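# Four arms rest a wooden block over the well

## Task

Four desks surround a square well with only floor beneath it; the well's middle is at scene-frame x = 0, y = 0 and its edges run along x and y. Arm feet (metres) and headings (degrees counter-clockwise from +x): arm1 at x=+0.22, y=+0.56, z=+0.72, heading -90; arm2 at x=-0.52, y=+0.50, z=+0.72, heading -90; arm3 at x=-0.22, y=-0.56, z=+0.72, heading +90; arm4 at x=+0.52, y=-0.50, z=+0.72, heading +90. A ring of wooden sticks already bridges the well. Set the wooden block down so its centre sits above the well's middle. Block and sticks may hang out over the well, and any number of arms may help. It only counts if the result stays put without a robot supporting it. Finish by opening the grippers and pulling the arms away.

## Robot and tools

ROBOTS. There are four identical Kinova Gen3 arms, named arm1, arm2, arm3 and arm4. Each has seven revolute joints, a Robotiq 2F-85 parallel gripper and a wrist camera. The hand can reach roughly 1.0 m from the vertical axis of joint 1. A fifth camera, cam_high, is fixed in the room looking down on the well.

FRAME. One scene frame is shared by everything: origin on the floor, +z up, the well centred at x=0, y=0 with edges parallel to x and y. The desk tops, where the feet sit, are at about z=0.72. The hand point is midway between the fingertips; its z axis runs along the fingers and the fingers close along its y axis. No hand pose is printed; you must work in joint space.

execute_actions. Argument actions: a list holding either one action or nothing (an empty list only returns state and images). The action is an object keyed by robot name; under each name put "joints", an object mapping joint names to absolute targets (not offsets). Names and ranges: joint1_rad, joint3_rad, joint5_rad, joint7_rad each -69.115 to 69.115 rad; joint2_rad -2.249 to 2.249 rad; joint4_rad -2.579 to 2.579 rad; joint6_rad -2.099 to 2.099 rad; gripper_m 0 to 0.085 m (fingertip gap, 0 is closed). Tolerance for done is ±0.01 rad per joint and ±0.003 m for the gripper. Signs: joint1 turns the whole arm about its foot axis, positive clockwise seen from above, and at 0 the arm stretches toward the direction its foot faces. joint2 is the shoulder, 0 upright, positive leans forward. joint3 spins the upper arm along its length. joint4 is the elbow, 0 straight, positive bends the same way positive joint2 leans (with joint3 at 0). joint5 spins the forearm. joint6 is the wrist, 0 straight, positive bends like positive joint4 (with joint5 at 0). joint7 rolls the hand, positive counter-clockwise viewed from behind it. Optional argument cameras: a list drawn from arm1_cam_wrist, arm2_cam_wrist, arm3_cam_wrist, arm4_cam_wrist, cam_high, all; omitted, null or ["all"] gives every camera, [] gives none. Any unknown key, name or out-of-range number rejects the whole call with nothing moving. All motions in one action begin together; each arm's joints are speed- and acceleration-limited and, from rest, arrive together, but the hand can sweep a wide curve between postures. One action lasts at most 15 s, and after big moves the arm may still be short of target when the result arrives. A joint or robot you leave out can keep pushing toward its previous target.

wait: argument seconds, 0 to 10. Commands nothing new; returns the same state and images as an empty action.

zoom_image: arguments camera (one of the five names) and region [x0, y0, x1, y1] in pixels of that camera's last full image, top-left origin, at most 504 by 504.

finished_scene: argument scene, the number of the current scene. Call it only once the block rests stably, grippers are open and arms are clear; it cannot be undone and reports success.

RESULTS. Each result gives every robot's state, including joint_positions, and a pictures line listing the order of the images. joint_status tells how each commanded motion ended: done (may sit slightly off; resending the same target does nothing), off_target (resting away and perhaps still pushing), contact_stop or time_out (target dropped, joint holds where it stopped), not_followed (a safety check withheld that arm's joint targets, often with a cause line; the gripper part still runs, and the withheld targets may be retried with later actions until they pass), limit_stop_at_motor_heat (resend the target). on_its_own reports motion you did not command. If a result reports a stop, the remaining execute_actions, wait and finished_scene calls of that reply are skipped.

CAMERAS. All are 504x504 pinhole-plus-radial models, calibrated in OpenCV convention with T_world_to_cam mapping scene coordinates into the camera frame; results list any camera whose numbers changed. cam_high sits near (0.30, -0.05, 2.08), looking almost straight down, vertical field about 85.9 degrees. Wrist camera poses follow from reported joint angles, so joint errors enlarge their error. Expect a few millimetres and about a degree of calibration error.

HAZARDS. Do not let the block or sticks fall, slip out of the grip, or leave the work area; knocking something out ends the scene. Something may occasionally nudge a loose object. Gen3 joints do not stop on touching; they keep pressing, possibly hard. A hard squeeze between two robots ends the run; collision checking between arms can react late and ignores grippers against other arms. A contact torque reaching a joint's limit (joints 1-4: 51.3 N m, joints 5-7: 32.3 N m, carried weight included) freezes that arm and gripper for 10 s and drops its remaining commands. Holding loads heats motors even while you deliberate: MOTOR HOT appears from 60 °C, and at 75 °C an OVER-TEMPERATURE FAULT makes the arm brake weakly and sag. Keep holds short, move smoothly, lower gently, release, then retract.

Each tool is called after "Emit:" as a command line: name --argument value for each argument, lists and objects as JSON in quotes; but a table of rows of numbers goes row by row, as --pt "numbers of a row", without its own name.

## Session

Emit:
execute_actions --actions '[]'

Scene clock: 0.00 s.
arm1.joint_positions: joint1_rad=-0.259 joint2_rad=-0.476 joint3_rad=-0.129 joint4_rad=+1.422 joint5_rad=-0.014 joint6_rad=+1.985 joint7_rad=+1.755 gripper_m=+0.085
arm1.joint_status: not commanded
arm1.hand: x=+0.2595 y=+0.4487 z=+1.3254 quat_wxyz=(-0.070, -0.463, -0.879, +0.088) (m; scene frame)
arm2.joint_positions: joint1_rad=+0.088 joint2_rad=-0.384 joint3_rad=-0.069 joint4_rad=+1.452 joint5_rad=+0.006 joint6_rad=+1.933 joint7_rad=+1.376 gripper_m=+0.085
arm2.joint_status: not commanded
arm2.hand: x=-0.5420 y=+0.3385 z=+1.3376 quat_wxyz=(-0.043, -0.774, -0.629, +0.056) (m; scene frame)
arm3.joint_positions: joint1_rad=-0.058 joint2_rad=-0.319 joint3_rad=-0.032 joint4_rad=+1.501 joint5_rad=-0.073 joint6_rad=+2.034 joint7_rad=+1.049 gripper_m=+0.085
arm3.joint_status: not commanded
arm3.hand: x=-0.2227 y=-0.4236 z=+1.2712 quat_wxyz=(+0.044, +0.542, -0.839, +0.020) (m; scene frame)
arm4.joint_positions: joint1_rad=+0.063 joint2_rad=-0.467 joint3_rad=-0.084 joint4_rad=+1.487 joint5_rad=-0.001 joint6_rad=+2.022 joint7_rad=+1.141 gripper_m=+0.085
arm4.joint_status: not commanded
arm4.hand: x=+0.5369 y=-0.3902 z=+1.3204 quat_wxyz=(-0.042, +0.533, -0.844, -0.029) (m; scene frame)
pictures: arm1_cam_wrist, arm2_cam_wrist, arm3_cam_wrist, arm4_cam_wrist, cam_high
camera_calibration (this result's frames):
arm1_cam_wrist: T_world_to_cam=[[0.824721, 0.562566, -0.0579142, -0.397696], [0.56444, -0.812409, 0.146285, 0.0877003], [0.0352449, -0.153333, -0.987546, 1.51268], [0, 0, 0, 1]] pos_world=[0.225173, 0.526923, 1.45798]
arm2_cam_wrist: T_world_to_cam=[[0.972099, -0.234134, 0.0143177, 0.584933], [-0.233755, -0.961826, 0.142299, 0.0623165], [-0.0195458, -0.141675, -0.98972, 1.50891], [0, 0, 0, 1]] pos_world=[-0.524553, 0.410666, 1.47616]
arm3_cam_wrist: T_world_to_cam=[[-0.929875, 0.366084, -0.0362569, -0.00233141], [0.367852, 0.926396, -0.0804644, 0.63004], [0.00413146, -0.088159, -0.996098, 1.37769], [0, 0, 0, 1]] pos_world=[-0.239622, -0.461357, 1.42293]
arm4_cam_wrist: T_world_to_cam=[[-0.902224, 0.431235, 0.00531853, 0.645617], [0.428125, 0.894097, 0.131529, -0.00505078], [0.0519647, 0.120946, -0.991298, 1.48217], [0, 0, 0, 1]] pos_world=[0.507633, -0.453159, 1.46651]
Images, in order (width x height): arm1_cam_wrist 504x504, arm2_cam_wrist 504x504, arm3_cam_wrist 504x504, arm4_cam_wrist 504x504, cam_high 504x504.

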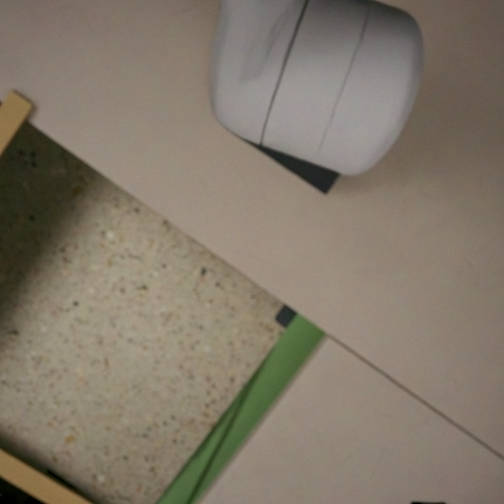

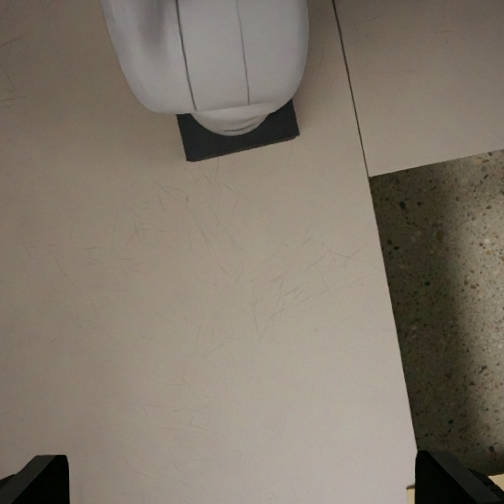

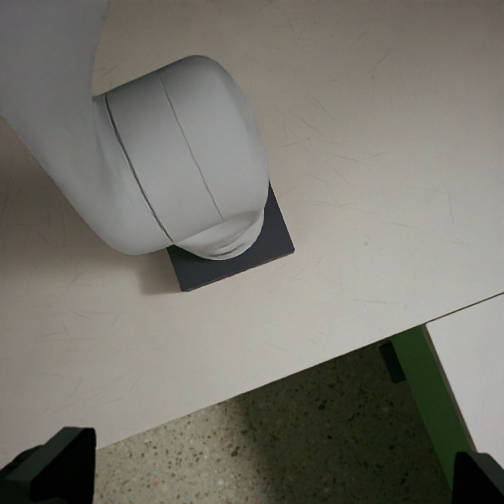

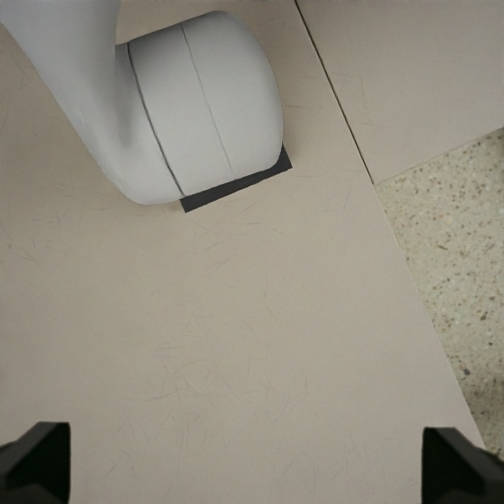

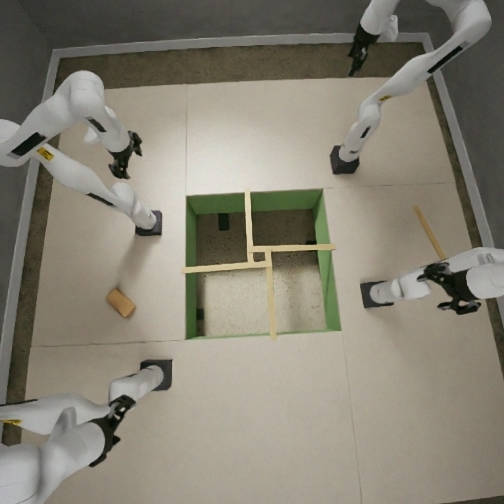

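Emit:
zoom_image --camera "cam_high" --region '[90, 170, 360, 360]'

Region (90, 170, 360, 360) of cam_high's 504x504 image, scaled by 1.867, with more detail than that image has; it fills the top 355 rows of this view, and the rest is white.

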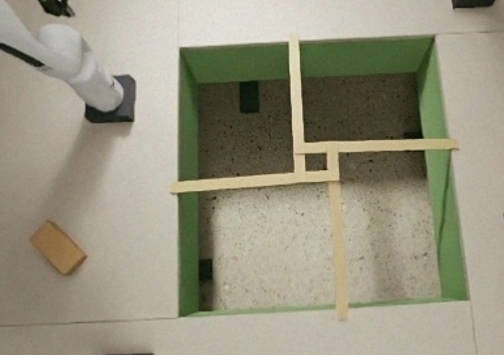

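Emit:
execute_actions --actions '[{"arm3":{"joints":{"joint1_rad":1.808,"joint2_rad":0.481,"joint3_rad":0,"joint4_rad":1.88,"joint5_rad":0,"joint6_rad":0.781,"joint7_rad":-0.444}}}]' --cameras '["arm3_cam_wrist"]'

Scene clock: 3.33 s.
arm1.joint_positions: joint1_rad=-0.259 joint2_rad=-0.476 joint3_rad=-0.129 joint4_rad=+1.422 joint5_rad=-0.014 joint6_rad=+1.985 joint7_rad=+1.755 gripper_m=+0.085
arm1.joint_status: not commanded
arm1.hand: x=+0.2595 y=+0.4487 z=+1.3254 quat_wxyz=(-0.070, -0.463, -0.879, +0.088) (m; scene frame)
arm2.joint_positions: joint1_rad=+0.088 joint2_rad=-0.384 joint3_rad=-0.069 joint4_rad=+1.452 joint5_rad=+0.006 joint6_rad=+1.933 joint7_rad=+1.376 gripper_m=+0.085
arm2.joint_status: not commanded
arm2.hand: x=-0.5420 y=+0.3385 z=+1.3376 quat_wxyz=(-0.043, -0.774, -0.629, +0.056) (m; scene frame)
arm3.joint_positions: joint1_rad=+1.808 joint2_rad=+0.481 joint3_rad=+0.000 joint4_rad=+1.880 joint5_rad=+0.000 joint6_rad=+0.781 joint7_rad=-0.444 gripper_m=+0.085
arm3.joint_status: all done
arm3.hand: x=+0.1791 y=-0.6895 z=+0.9004 quat_wxyz=(+0.000, -0.907, -0.421, +0.002) (m; scene frame)
arm4.joint_positions: joint1_rad=+0.063 joint2_rad=-0.467 joint3_rad=-0.084 joint4_rad=+1.487 joint5_rad=-0.001 joint6_rad=+2.022 joint7_rad=+1.141 gripper_m=+0.085
arm4.joint_status: not commanded
arm4.hand: x=+0.5369 y=-0.3902 z=+1.3204 quat_wxyz=(-0.042, +0.533, -0.844, -0.029) (m; scene frame)
pictures: arm3_cam_wrist
camera_calibration (this result's frames):
arm3_cam_wrist: T_world_to_cam=[[0.790666, -0.60966, -0.0562312, -0.507749], [-0.609745, -0.792402, 0.0176177, -0.399602], [-0.0552985, 0.0203569, -0.998262, 1.07067], [0, 0, 0, 1]] pos_world=[0.217011, -0.647995, 1.0473]
Images, in order (width x height): arm3_cam_wrist 504x504.

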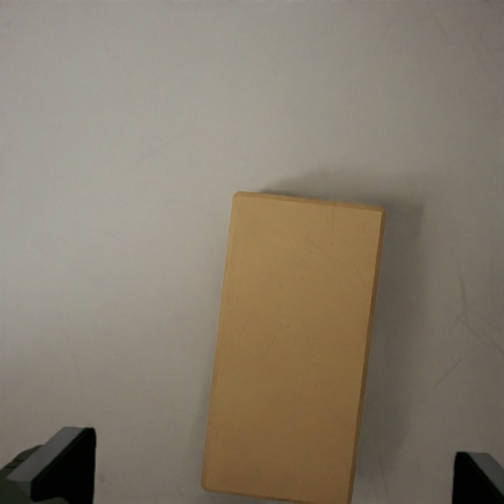

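Emit:
execute_actions --actions '[{"arm3":{"joints":{"joint2_rad":0.632,"joint4_rad":1.916,"joint6_rad":0.594,"joint7_rad":-0.534}}}]' --cameras '["arm3_cam_wrist"]'

Emit:
execute_actions --actions '[{"arm3":{"joints":{"joint2_rad":0.80,"joint4_rad":1.941,"joint6_rad":0.401}}}]' --cameras '["arm3_cam_wrist"]'

Scene clock: 4.67 s.
arm1.joint_positions: joint1_rad=-0.259 joint2_rad=-0.476 joint3_rad=-0.129 joint4_rad=+1.422 joint5_rad=-0.014 joint6_rad=+1.985 joint7_rad=+1.755 gripper_m=+0.085
arm1.joint_status: not commanded
arm1.hand: x=+0.2595 y=+0.4487 z=+1.3254 quat_wxyz=(-0.070, -0.463, -0.879, +0.088) (m; scene frame)
arm2.joint_positions: joint1_rad=+0.088 joint2_rad=-0.384 joint3_rad=-0.069 joint4_rad=+1.452 joint5_rad=+0.006 joint6_rad=+1.933 joint7_rad=+1.376 gripper_m=+0.085
arm2.joint_status: not commanded
arm2.hand: x=-0.5420 y=+0.3385 z=+1.3376 quat_wxyz=(-0.043, -0.774, -0.629, +0.056) (m; scene frame)
arm3.joint_positions: joint1_rad=+1.808 joint2_rad=+0.632 joint3_rad=+0.000 joint4_rad=+1.916 joint5_rad=+0.000 joint6_rad=+0.594 joint7_rad=-0.534 gripper_m=+0.085
arm3.joint_status: all done
arm3.hand: x=+0.1872 y=-0.6919 z=+0.8297 quat_wxyz=(-0.001, -0.925, -0.380, +0.002) (m; scene frame)
arm4.joint_positions: joint1_rad=+0.063 joint2_rad=-0.467 joint3_rad=-0.084 joint4_rad=+1.487 joint5_rad=-0.001 joint6_rad=+2.022 joint7_rad=+1.141 gripper_m=+0.085
arm4.joint_status: not commanded
arm4.hand: x=+0.5369 y=-0.3902 z=+1.3204 quat_wxyz=(-0.042, +0.533, -0.844, -0.029) (m; scene frame)
pictures: arm3_cam_wrist
camera_calibration (this result's frames):
arm3_cam_wrist: T_world_to_cam=[[0.732545, -0.678426, -0.0558136, -0.556622], [-0.678658, -0.734244, 0.0176117, -0.342207], [-0.052929, 0.0249769, -0.998286, 1.00334], [0, 0, 0, 1]] pos_world=[0.228615, -0.653951, 0.976582]
Images, in order (width x height): arm3_cam_wrist 504x504.

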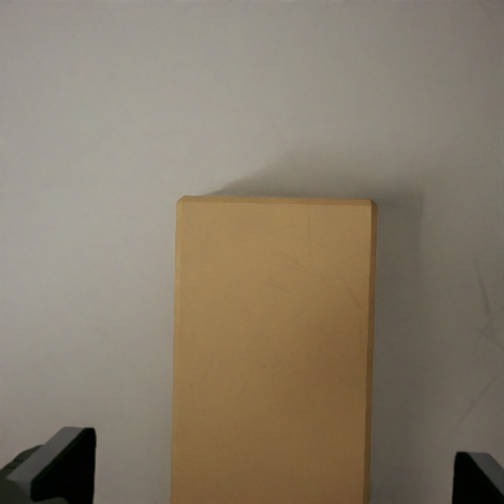

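Scene clock: 5.80 s.
arm1.joint_positions: joint1_rad=-0.259 joint2_rad=-0.476 joint3_rad=-0.129 joint4_rad=+1.422 joint5_rad=-0.014 joint6_rad=+1.985 joint7_rad=+1.755 gripper_m=+0.085
arm1.joint_status: not commanded
arm1.hand: x=+0.2595 y=+0.4487 z=+1.3254 quat_wxyz=(-0.070, -0.463, -0.879, +0.088) (m; scene frame)
arm2.joint_positions: joint1_rad=+0.088 joint2_rad=-0.384 joint3_rad=-0.069 joint4_rad=+1.452 joint5_rad=+0.006 joint6_rad=+1.933 joint7_rad=+1.376 gripper_m=+0.085
arm2.joint_status: not commanded
arm2.hand: x=-0.5420 y=+0.3385 z=+1.3376 quat_wxyz=(-0.043, -0.774, -0.629, +0.056) (m; scene frame)
arm3.joint_positions: joint1_rad=+1.808 joint2_rad=+0.800 joint3_rad=+0.000 joint4_rad=+1.941 joint5_rad=+0.000 joint6_rad=+0.401 joint7_rad=-0.534 gripper_m=+0.085
arm3.joint_status: all done
arm3.hand: x=+0.1870 y=-0.6920 z=+0.7544 quat_wxyz=(+0.000, -0.925, -0.380, +0.002) (m; scene frame)
arm4.joint_positions: joint1_rad=+0.063 joint2_rad=-0.467 joint3_rad=-0.084 joint4_rad=+1.487 joint5_rad=-0.001 joint6_rad=+2.022 joint7_rad=+1.141 gripper_m=+0.085
arm4.joint_status: not commanded
arm4.hand: x=+0.5369 y=-0.3902 z=+1.3204 quat_wxyz=(-0.042, +0.533, -0.844, -0.029) (m; scene frame)
pictures: arm3_cam_wrist
camera_calibration (this result's frames):
arm3_cam_wrist: T_world_to_cam=[[0.732543, -0.678426, -0.055846, -0.5608], [-0.678658, -0.734243, 0.0176288, -0.34113], [-0.0529644, 0.0249865, -0.998284, 0.928234], [0, 0, 0, 1]] pos_world=[0.228463, -0.654127, 0.901336]
Images, in order (width x height): arm3_cam_wrist 504x504.

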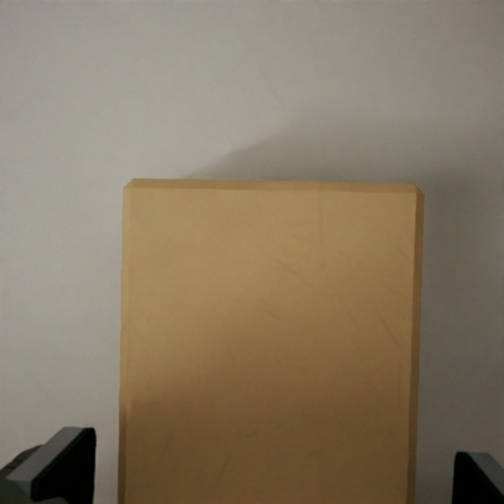

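Emit:
execute_actions --actions '[{"arm3":{"joints":{"gripper_m":0.05}}}]' --cameras '[]'

Emit:
execute_actions --actions '[{"arm3":{"joints":{"joint2_rad":0.481,"joint4_rad":1.88,"joint6_rad":0.781}}}]' --cameras '[]'

Emit:
execute_actions --actions '[{"arm3":{"joints":{"joint1_rad":0.31,"joint7_rad":-1.242,"joint2_rad":0.5,"joint4_rad":1.6,"joint6_rad":1.04}}}]' --cameras '["cam_high"]'

Emit:
execute_actions --actions '[{"arm3":{"joints":{"joint2_rad":0.845,"joint4_rad":1.154,"joint6_rad":1.143}}}]' --cameras '["arm3_cam_wrist"]'

Scene clock: 6.73 s.
arm1.joint_positions: joint1_rad=-0.259 joint2_rad=-0.476 joint3_rad=-0.129 joint4_rad=+1.422 joint5_rad=-0.014 joint6_rad=+1.985 joint7_rad=+1.755 gripper_m=+0.085
arm1.joint_status: not commanded
arm1.hand: x=+0.2595 y=+0.4487 z=+1.3254 quat_wxyz=(-0.070, -0.463, -0.879, +0.088) (m; scene frame)
arm2.joint_positions: joint1_rad=+0.088 joint2_rad=-0.384 joint3_rad=-0.069 joint4_rad=+1.452 joint5_rad=+0.006 joint6_rad=+1.933 joint7_rad=+1.376 gripper_m=+0.085
arm2.joint_status: not commanded
arm2.hand: x=-0.5420 y=+0.3385 z=+1.3376 quat_wxyz=(-0.043, -0.774, -0.629, +0.056) (m; scene frame)
arm3.joint_positions: joint1_rad=+1.808 joint2_rad=+0.797 joint3_rad=+0.000 joint4_rad=+1.942 joint5_rad=+0.000 joint6_rad=+0.403 joint7_rad=-0.534 gripper_m=+0.066
arm3.joint_status: gripper_m off_target (ended at +0.066, target +0.050)
arm3.hand: x=+0.1869 y=-0.6919 z=+0.7556 quat_wxyz=(-0.001, -0.925, -0.380, +0.001) (m; scene frame)
arm4.joint_positions: joint1_rad=+0.063 joint2_rad=-0.467 joint3_rad=-0.084 joint4_rad=+1.487 joint5_rad=-0.001 joint6_rad=+2.022 joint7_rad=+1.141 gripper_m=+0.085
arm4.joint_status: not commanded
arm4.hand: x=+0.5369 y=-0.3902 z=+1.3204 quat_wxyz=(-0.042, +0.533, -0.844, -0.029) (m; scene frame)
pictures: none
No camera images: the call's "cameras" was empty. Leave "cameras" out to get every camera's image.

Scene clock: 8.17 s.
arm1.joint_positions: joint1_rad=-0.259 joint2_rad=-0.476 joint3_rad=-0.129 joint4_rad=+1.422 joint5_rad=-0.014 joint6_rad=+1.985 joint7_rad=+1.755 gripper_m=+0.085
arm1.joint_status: not commanded
arm1.hand: x=+0.2595 y=+0.4487 z=+1.3254 quat_wxyz=(-0.070, -0.463, -0.879, +0.088) (m; scene frame)
arm2.joint_positions: joint1_rad=+0.088 joint2_rad=-0.384 joint3_rad=-0.069 joint4_rad=+1.452 joint5_rad=+0.006 joint6_rad=+1.933 joint7_rad=+1.376 gripper_m=+0.085
arm2.joint_status: not commanded
arm2.hand: x=-0.5420 y=+0.3385 z=+1.3376 quat_wxyz=(-0.043, -0.774, -0.629, +0.056) (m; scene frame)
arm3.joint_positions: joint1_rad=+1.808 joint2_rad=+0.483 joint3_rad=+0.000 joint4_rad=+1.881 joint5_rad=+0.000 joint6_rad=+0.781 joint7_rad=-0.534 gripper_m=+0.066
arm3.joint_status: all done
arm3.hand: x=+0.1785 y=-0.6894 z=+0.8995 quat_wxyz=(+0.000, -0.925, -0.380, +0.003) (m; scene frame)
arm4.joint_positions: joint1_rad=+0.063 joint2_rad=-0.467 joint3_rad=-0.084 joint4_rad=+1.487 joint5_rad=-0.001 joint6_rad=+2.022 joint7_rad=+1.141 gripper_m=+0.085
arm4.joint_status: not commanded
arm4.hand: x=+0.5369 y=-0.3902 z=+1.3204 quat_wxyz=(-0.042, +0.533, -0.844, -0.029) (m; scene frame)
pictures: none
No camera images: the call's "cameras" was empty. Leave "cameras" out to get every camera's image.

Scene clock: 10.93 s.
arm1.joint_positions: joint1_rad=-0.259 joint2_rad=-0.476 joint3_rad=-0.129 joint4_rad=+1.422 joint5_rad=-0.014 joint6_rad=+1.985 joint7_rad=+1.755 gripper_m=+0.085
arm1.joint_status: not commanded
arm1.hand: x=+0.2595 y=+0.4487 z=+1.3254 quat_wxyz=(-0.070, -0.463, -0.879, +0.088) (m; scene frame)
arm2.joint_positions: joint1_rad=+0.088 joint2_rad=-0.384 joint3_rad=-0.069 joint4_rad=+1.452 joint5_rad=+0.006 joint6_rad=+1.933 joint7_rad=+1.376 gripper_m=+0.085
arm2.joint_status: not commanded
arm2.hand: x=-0.5420 y=+0.3385 z=+1.3376 quat_wxyz=(-0.043, -0.774, -0.629, +0.056) (m; scene frame)
arm3.joint_positions: joint1_rad=+0.310 joint2_rad=+0.502 joint3_rad=+0.000 joint4_rad=+1.601 joint5_rad=+0.000 joint6_rad=+1.040 joint7_rad=-1.242 gripper_m=+0.066
arm3.joint_status: all done
arm3.hand: x=-0.0397 y=-0.1202 z=+0.9595 quat_wxyz=(+0.000, -0.708, -0.707, +0.002) (m; scene frame)
arm4.joint_positions: joint1_rad=+0.063 joint2_rad=-0.467 joint3_rad=-0.084 joint4_rad=+1.487 joint5_rad=-0.001 joint6_rad=+2.022 joint7_rad=+1.141 gripper_m=+0.085
arm4.joint_status: not commanded
arm4.hand: x=+0.5369 y=-0.3902 z=+1.3204 quat_wxyz=(-0.042, +0.533, -0.844, -0.029) (m; scene frame)
pictures: cam_high
Images, in order (width x height): cam_high 504x504.

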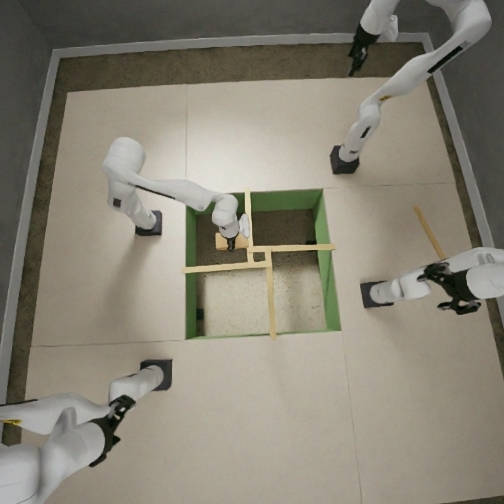

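Scene clock: 12.57 s.
arm1.joint_positions: joint1_rad=-0.259 joint2_rad=-0.476 joint3_rad=-0.129 joint4_rad=+1.422 joint5_rad=-0.014 joint6_rad=+1.985 joint7_rad=+1.755 gripper_m=+0.085
arm1.joint_status: not commanded
arm1.hand: x=+0.2595 y=+0.4487 z=+1.3254 quat_wxyz=(-0.070, -0.463, -0.879, +0.088) (m; scene frame)
arm2.joint_positions: joint1_rad=+0.088 joint2_rad=-0.384 joint3_rad=-0.069 joint4_rad=+1.452 joint5_rad=+0.006 joint6_rad=+1.933 joint7_rad=+1.376 gripper_m=+0.085
arm2.joint_status: not commanded
arm2.hand: x=-0.5420 y=+0.3385 z=+1.3376 quat_wxyz=(-0.043, -0.774, -0.629, +0.056) (m; scene frame)
arm3.joint_positions: joint1_rad=+0.310 joint2_rad=+0.847 joint3_rad=+0.000 joint4_rad=+1.155 joint5_rad=+0.000 joint6_rad=+1.143 joint7_rad=-1.242 gripper_m=+0.066
arm3.joint_status: all done
arm3.hand: x=+0.0012 y=-0.0003 z=+0.8969 quat_wxyz=(-0.001, -0.708, -0.707, +0.003) (m; scene frame)
arm4.joint_positions: joint1_rad=+0.063 joint2_rad=-0.467 joint3_rad=-0.084 joint4_rad=+1.487 joint5_rad=-0.001 joint6_rad=+2.022 joint7_rad=+1.141 gripper_m=+0.085
arm4.joint_status: not commanded
arm4.hand: x=+0.5369 y=-0.3902 z=+1.3204 quat_wxyz=(-0.042, +0.533, -0.844, -0.029) (m; scene frame)
pictures: arm3_cam_wrist
camera_calibration (this result's frames):
arm3_cam_wrist: T_world_to_cam=[[0.997338, 0.0427652, -0.0590612, 0.0553624], [0.043976, -0.998845, 0.0193544, 0.0356728], [-0.0581653, -0.0219002, -0.998067, 1.04315], [0, 0, 0, 1]] pos_world=[0.00389142, 0.0561092, 1.04371]
Images, in order (width x height): arm3_cam_wrist 504x504.

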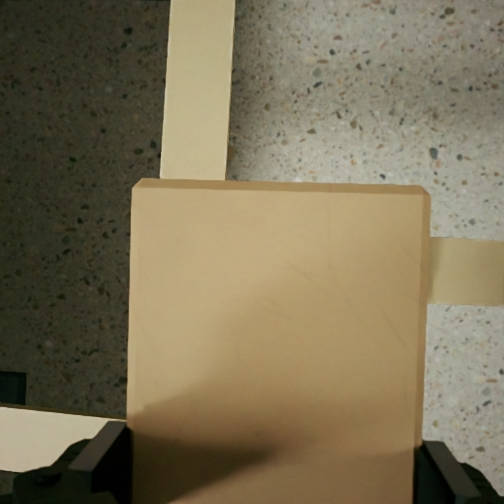

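Emit:
execute_actions --actions '[{"arm3":{"joints":{"joint2_rad":0.95,"joint4_rad":1.242,"joint6_rad":0.937}}}]' --cameras '["arm3_cam_wrist","cam_high"]'

Scene clock: 13.60 s.
arm1.joint_positions: joint1_rad=-0.259 joint2_rad=-0.476 joint3_rad=-0.129 joint4_rad=+1.422 joint5_rad=-0.014 joint6_rad=+1.985 joint7_rad=+1.755 gripper_m=+0.085
arm1.joint_status: not commanded
arm1.hand: x=+0.2595 y=+0.4487 z=+1.3254 quat_wxyz=(-0.070, -0.463, -0.879, +0.088) (m; scene frame)
arm2.joint_positions: joint1_rad=+0.088 joint2_rad=-0.384 joint3_rad=-0.069 joint4_rad=+1.452 joint5_rad=+0.006 joint6_rad=+1.933 joint7_rad=+1.376 gripper_m=+0.085
arm2.joint_status: not commanded
arm2.hand: x=-0.5420 y=+0.3385 z=+1.3376 quat_wxyz=(-0.043, -0.774, -0.629, +0.056) (m; scene frame)
arm3.joint_positions: joint1_rad=+0.310 joint2_rad=+0.950 joint3_rad=+0.000 joint4_rad=+1.242 joint5_rad=+0.000 joint6_rad=+0.938 joint7_rad=-1.242 gripper_m=+0.066
arm3.joint_status: all done
arm3.hand: x=+0.0013 y=+0.0010 z=+0.8115 quat_wxyz=(+0.003, -0.708, -0.707, -0.003) (m; scene frame)
arm4.joint_positions: joint1_rad=+0.063 joint2_rad=-0.467 joint3_rad=-0.084 joint4_rad=+1.487 joint5_rad=-0.001 joint6_rad=+2.022 joint7_rad=+1.141 gripper_m=+0.085
arm4.joint_status: not commanded
arm4.hand: x=+0.5369 y=-0.3902 z=+1.3204 quat_wxyz=(-0.042, +0.533, -0.844, -0.029) (m; scene frame)
pictures: arm3_cam_wrist, cam_high
camera_calibration (this result's frames):
arm3_cam_wrist: T_world_to_cam=[[0.997596, 0.04357, -0.0538891, 0.0459187], [0.0439335, -0.999019, 0.00557829, 0.0497848], [-0.0535932, -0.00793242, -0.998531, 0.958313], [0, 0, 0, 1]] pos_world=[0.00336354, 0.055337, 0.959102]
Images, in order (width x height): arm3_cam_wrist 504x504, cam_high 504x504.

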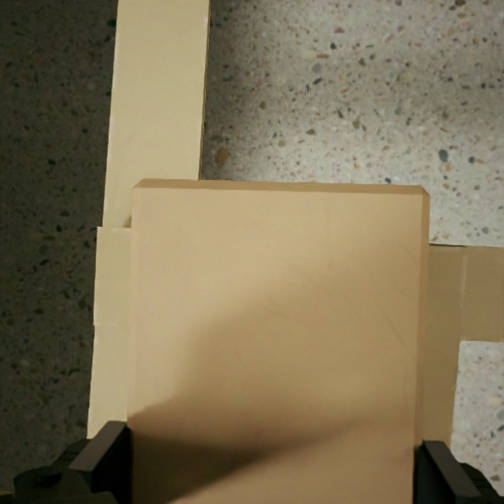

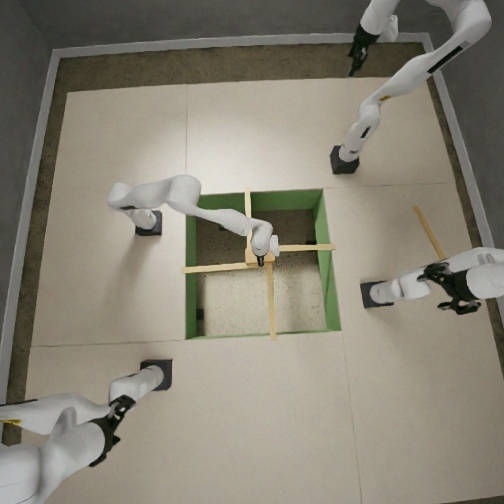

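Emit:
execute_actions --actions '[{"arm3":{"joints":{"gripper_m":0.085}}}]' --cameras '["arm3_cam_wrist"]'

Emit:
execute_actions --actions '[{"arm3":{"joints":{"joint2_rad":0.845,"joint4_rad":1.154,"joint6_rad":1.143}}}]' --cameras '["arm3_cam_wrist"]'

Emit:
execute_actions --actions '[{"arm3":{"joints":{"joint2_rad":-0.3,"joint4_rad":1.45,"joint6_rad":1.92}}}]' --cameras '["cam_high"]'

Emit:
zoom_image --camera "cam_high" --region '[180, 180, 340, 340]'

Scene clock: 14.60 s.
arm1.joint_positions: joint1_rad=-0.259 joint2_rad=-0.476 joint3_rad=-0.129 joint4_rad=+1.422 joint5_rad=-0.014 joint6_rad=+1.985 joint7_rad=+1.755 gripper_m=+0.085
arm1.joint_status: not commanded
arm1.hand: x=+0.2595 y=+0.4487 z=+1.3254 quat_wxyz=(-0.070, -0.463, -0.879, +0.088) (m; scene frame)
arm2.joint_positions: joint1_rad=+0.088 joint2_rad=-0.384 joint3_rad=-0.069 joint4_rad=+1.452 joint5_rad=+0.006 joint6_rad=+1.933 joint7_rad=+1.376 gripper_m=+0.085
arm2.joint_status: not commanded
arm2.hand: x=-0.5420 y=+0.3385 z=+1.3376 quat_wxyz=(-0.043, -0.774, -0.629, +0.056) (m; scene frame)
arm3.joint_positions: joint1_rad=+0.310 joint2_rad=+0.950 joint3_rad=+0.000 joint4_rad=+1.242 joint5_rad=+0.000 joint6_rad=+0.937 joint7_rad=-1.242 gripper_m=+0.085
arm3.joint_status: all done
arm3.hand: x=+0.0016 y=+0.0014 z=+0.8114 quat_wxyz=(+0.003, -0.708, -0.707, -0.004) (m; scene frame)
arm4.joint_positions: joint1_rad=+0.063 joint2_rad=-0.467 joint3_rad=-0.084 joint4_rad=+1.487 joint5_rad=-0.001 joint6_rad=+2.022 joint7_rad=+1.141 gripper_m=+0.085
arm4.joint_status: not commanded
arm4.hand: x=+0.5369 y=-0.3902 z=+1.3204 quat_wxyz=(-0.042, +0.533, -0.844, -0.029) (m; scene frame)
pictures: arm3_cam_wrist
camera_calibration (this result's frames):
arm3_cam_wrist: T_world_to_cam=[[0.997629, 0.0435619, -0.053281, 0.0451109], [0.0438702, -0.999027, 0.00462992, 0.0509058], [-0.0530275, -0.00695639, -0.998569, 0.958239], [0, 0, 0, 1]] pos_world=[0.00357577, 0.055557, 0.959036]
Images, in order (width x height): arm3_cam_wrist 504x504.

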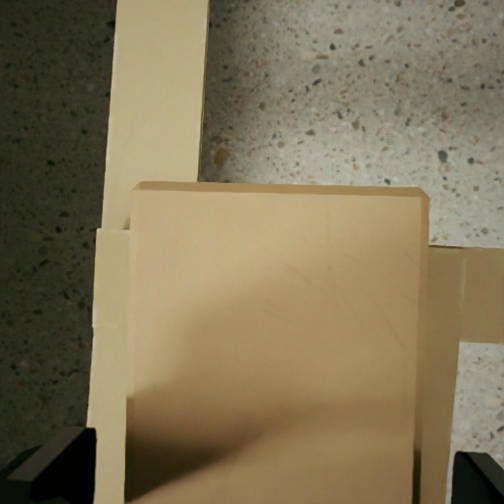

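Scene clock: 15.57 s.
arm1.joint_positions: joint1_rad=-0.259 joint2_rad=-0.476 joint3_rad=-0.129 joint4_rad=+1.422 joint5_rad=-0.014 joint6_rad=+1.985 joint7_rad=+1.755 gripper_m=+0.085
arm1.joint_status: not commanded
arm1.hand: x=+0.2595 y=+0.4487 z=+1.3254 quat_wxyz=(-0.070, -0.463, -0.879, +0.088) (m; scene frame)
arm2.joint_positions: joint1_rad=+0.088 joint2_rad=-0.384 joint3_rad=-0.069 joint4_rad=+1.452 joint5_rad=+0.006 joint6_rad=+1.933 joint7_rad=+1.376 gripper_m=+0.085
arm2.joint_status: not commanded
arm2.hand: x=-0.5420 y=+0.3385 z=+1.3376 quat_wxyz=(-0.043, -0.774, -0.629, +0.056) (m; scene frame)
arm3.joint_positions: joint1_rad=+0.310 joint2_rad=+0.845 joint3_rad=+0.000 joint4_rad=+1.154 joint5_rad=+0.000 joint6_rad=+1.143 joint7_rad=-1.242 gripper_m=+0.085
arm3.joint_status: all done
arm3.hand: x=+0.0014 y=+0.0004 z=+0.8983 quat_wxyz=(+0.000, -0.708, -0.707, +0.002) (m; scene frame)
arm4.joint_positions: joint1_rad=+0.063 joint2_rad=-0.467 joint3_rad=-0.084 joint4_rad=+1.487 joint5_rad=-0.001 joint6_rad=+2.022 joint7_rad=+1.141 gripper_m=+0.085
arm4.joint_status: not commanded
arm4.hand: x=+0.5369 y=-0.3902 z=+1.3204 quat_wxyz=(-0.042, +0.533, -0.844, -0.029) (m; scene frame)
pictures: arm3_cam_wrist
camera_calibration (this result's frames):
arm3_cam_wrist: T_world_to_cam=[[0.997393, 0.0428945, -0.0580302, 0.0542424], [0.0439347, -0.998894, 0.0167691, 0.0386269], [-0.0572467, -0.0192749, -0.998174, 1.04466], [0, 0, 0, 1]] pos_world=[0.00400507, 0.0563931, 1.04525]
Images, in order (width x height): arm3_cam_wrist 504x504.

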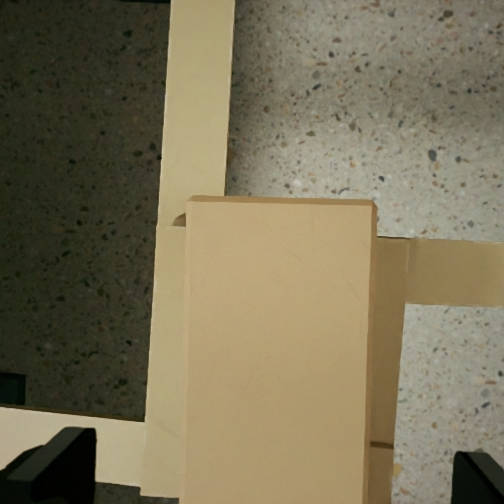

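Scene clock: 18.00 s.
arm1.joint_positions: joint1_rad=-0.259 joint2_rad=-0.476 joint3_rad=-0.129 joint4_rad=+1.422 joint5_rad=-0.014 joint6_rad=+1.985 joint7_rad=+1.755 gripper_m=+0.085
arm1.joint_status: not commanded
arm1.hand: x=+0.2595 y=+0.4487 z=+1.3254 quat_wxyz=(-0.070, -0.463, -0.879, +0.088) (m; scene frame)
arm2.joint_positions: joint1_rad=+0.088 joint2_rad=-0.384 joint3_rad=-0.069 joint4_rad=+1.452 joint5_rad=+0.006 joint6_rad=+1.933 joint7_rad=+1.376 gripper_m=+0.085
arm2.joint_status: not commanded
arm2.hand: x=-0.5420 y=+0.3385 z=+1.3376 quat_wxyz=(-0.043, -0.774, -0.629, +0.056) (m; scene frame)
arm3.joint_positions: joint1_rad=+0.310 joint2_rad=-0.300 joint3_rad=+0.000 joint4_rad=+1.450 joint5_rad=+0.000 joint6_rad=+1.920 joint7_rad=-1.242 gripper_m=+0.085
arm3.joint_status: all done
arm3.hand: x=-0.1323 y=-0.3920 z=+1.2819 quat_wxyz=(+0.016, -0.707, -0.706, -0.030) (m; scene frame)
arm4.joint_positions: joint1_rad=+0.063 joint2_rad=-0.467 joint3_rad=-0.084 joint4_rad=+1.487 joint5_rad=-0.001 joint6_rad=+2.022 joint7_rad=+1.141 gripper_m=+0.085
arm4.joint_status: not commanded
arm4.hand: x=+0.5369 y=-0.3902 z=+1.3204 quat_wxyz=(-0.042, +0.533, -0.844, -0.029) (m; scene frame)
pictures: cam_high
Images, in order (width x height): cam_high 504x504.

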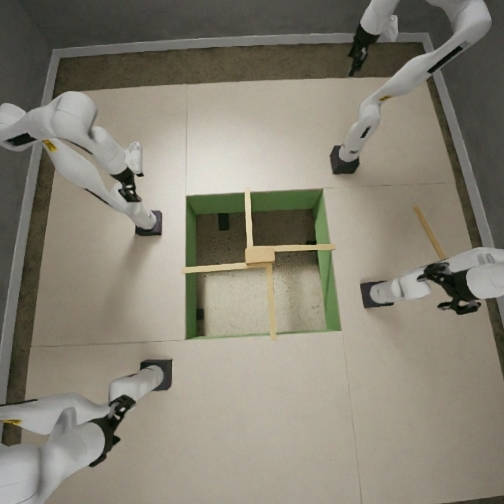

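Region (180, 180, 340, 340) of cam_high's 504x504 image, scaled by 3.150, with more detail than that image has.

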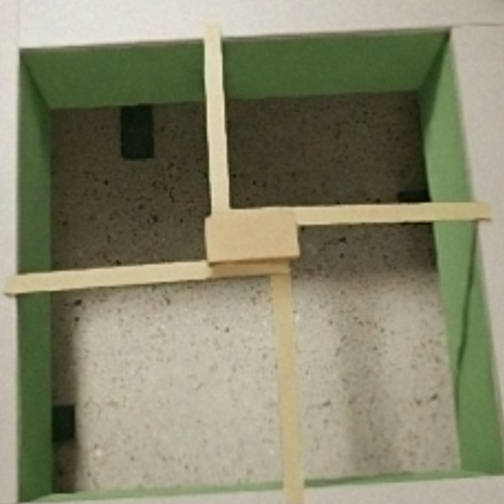

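Emit:
finished_scene --scene 2

The scene is finished: the task was done.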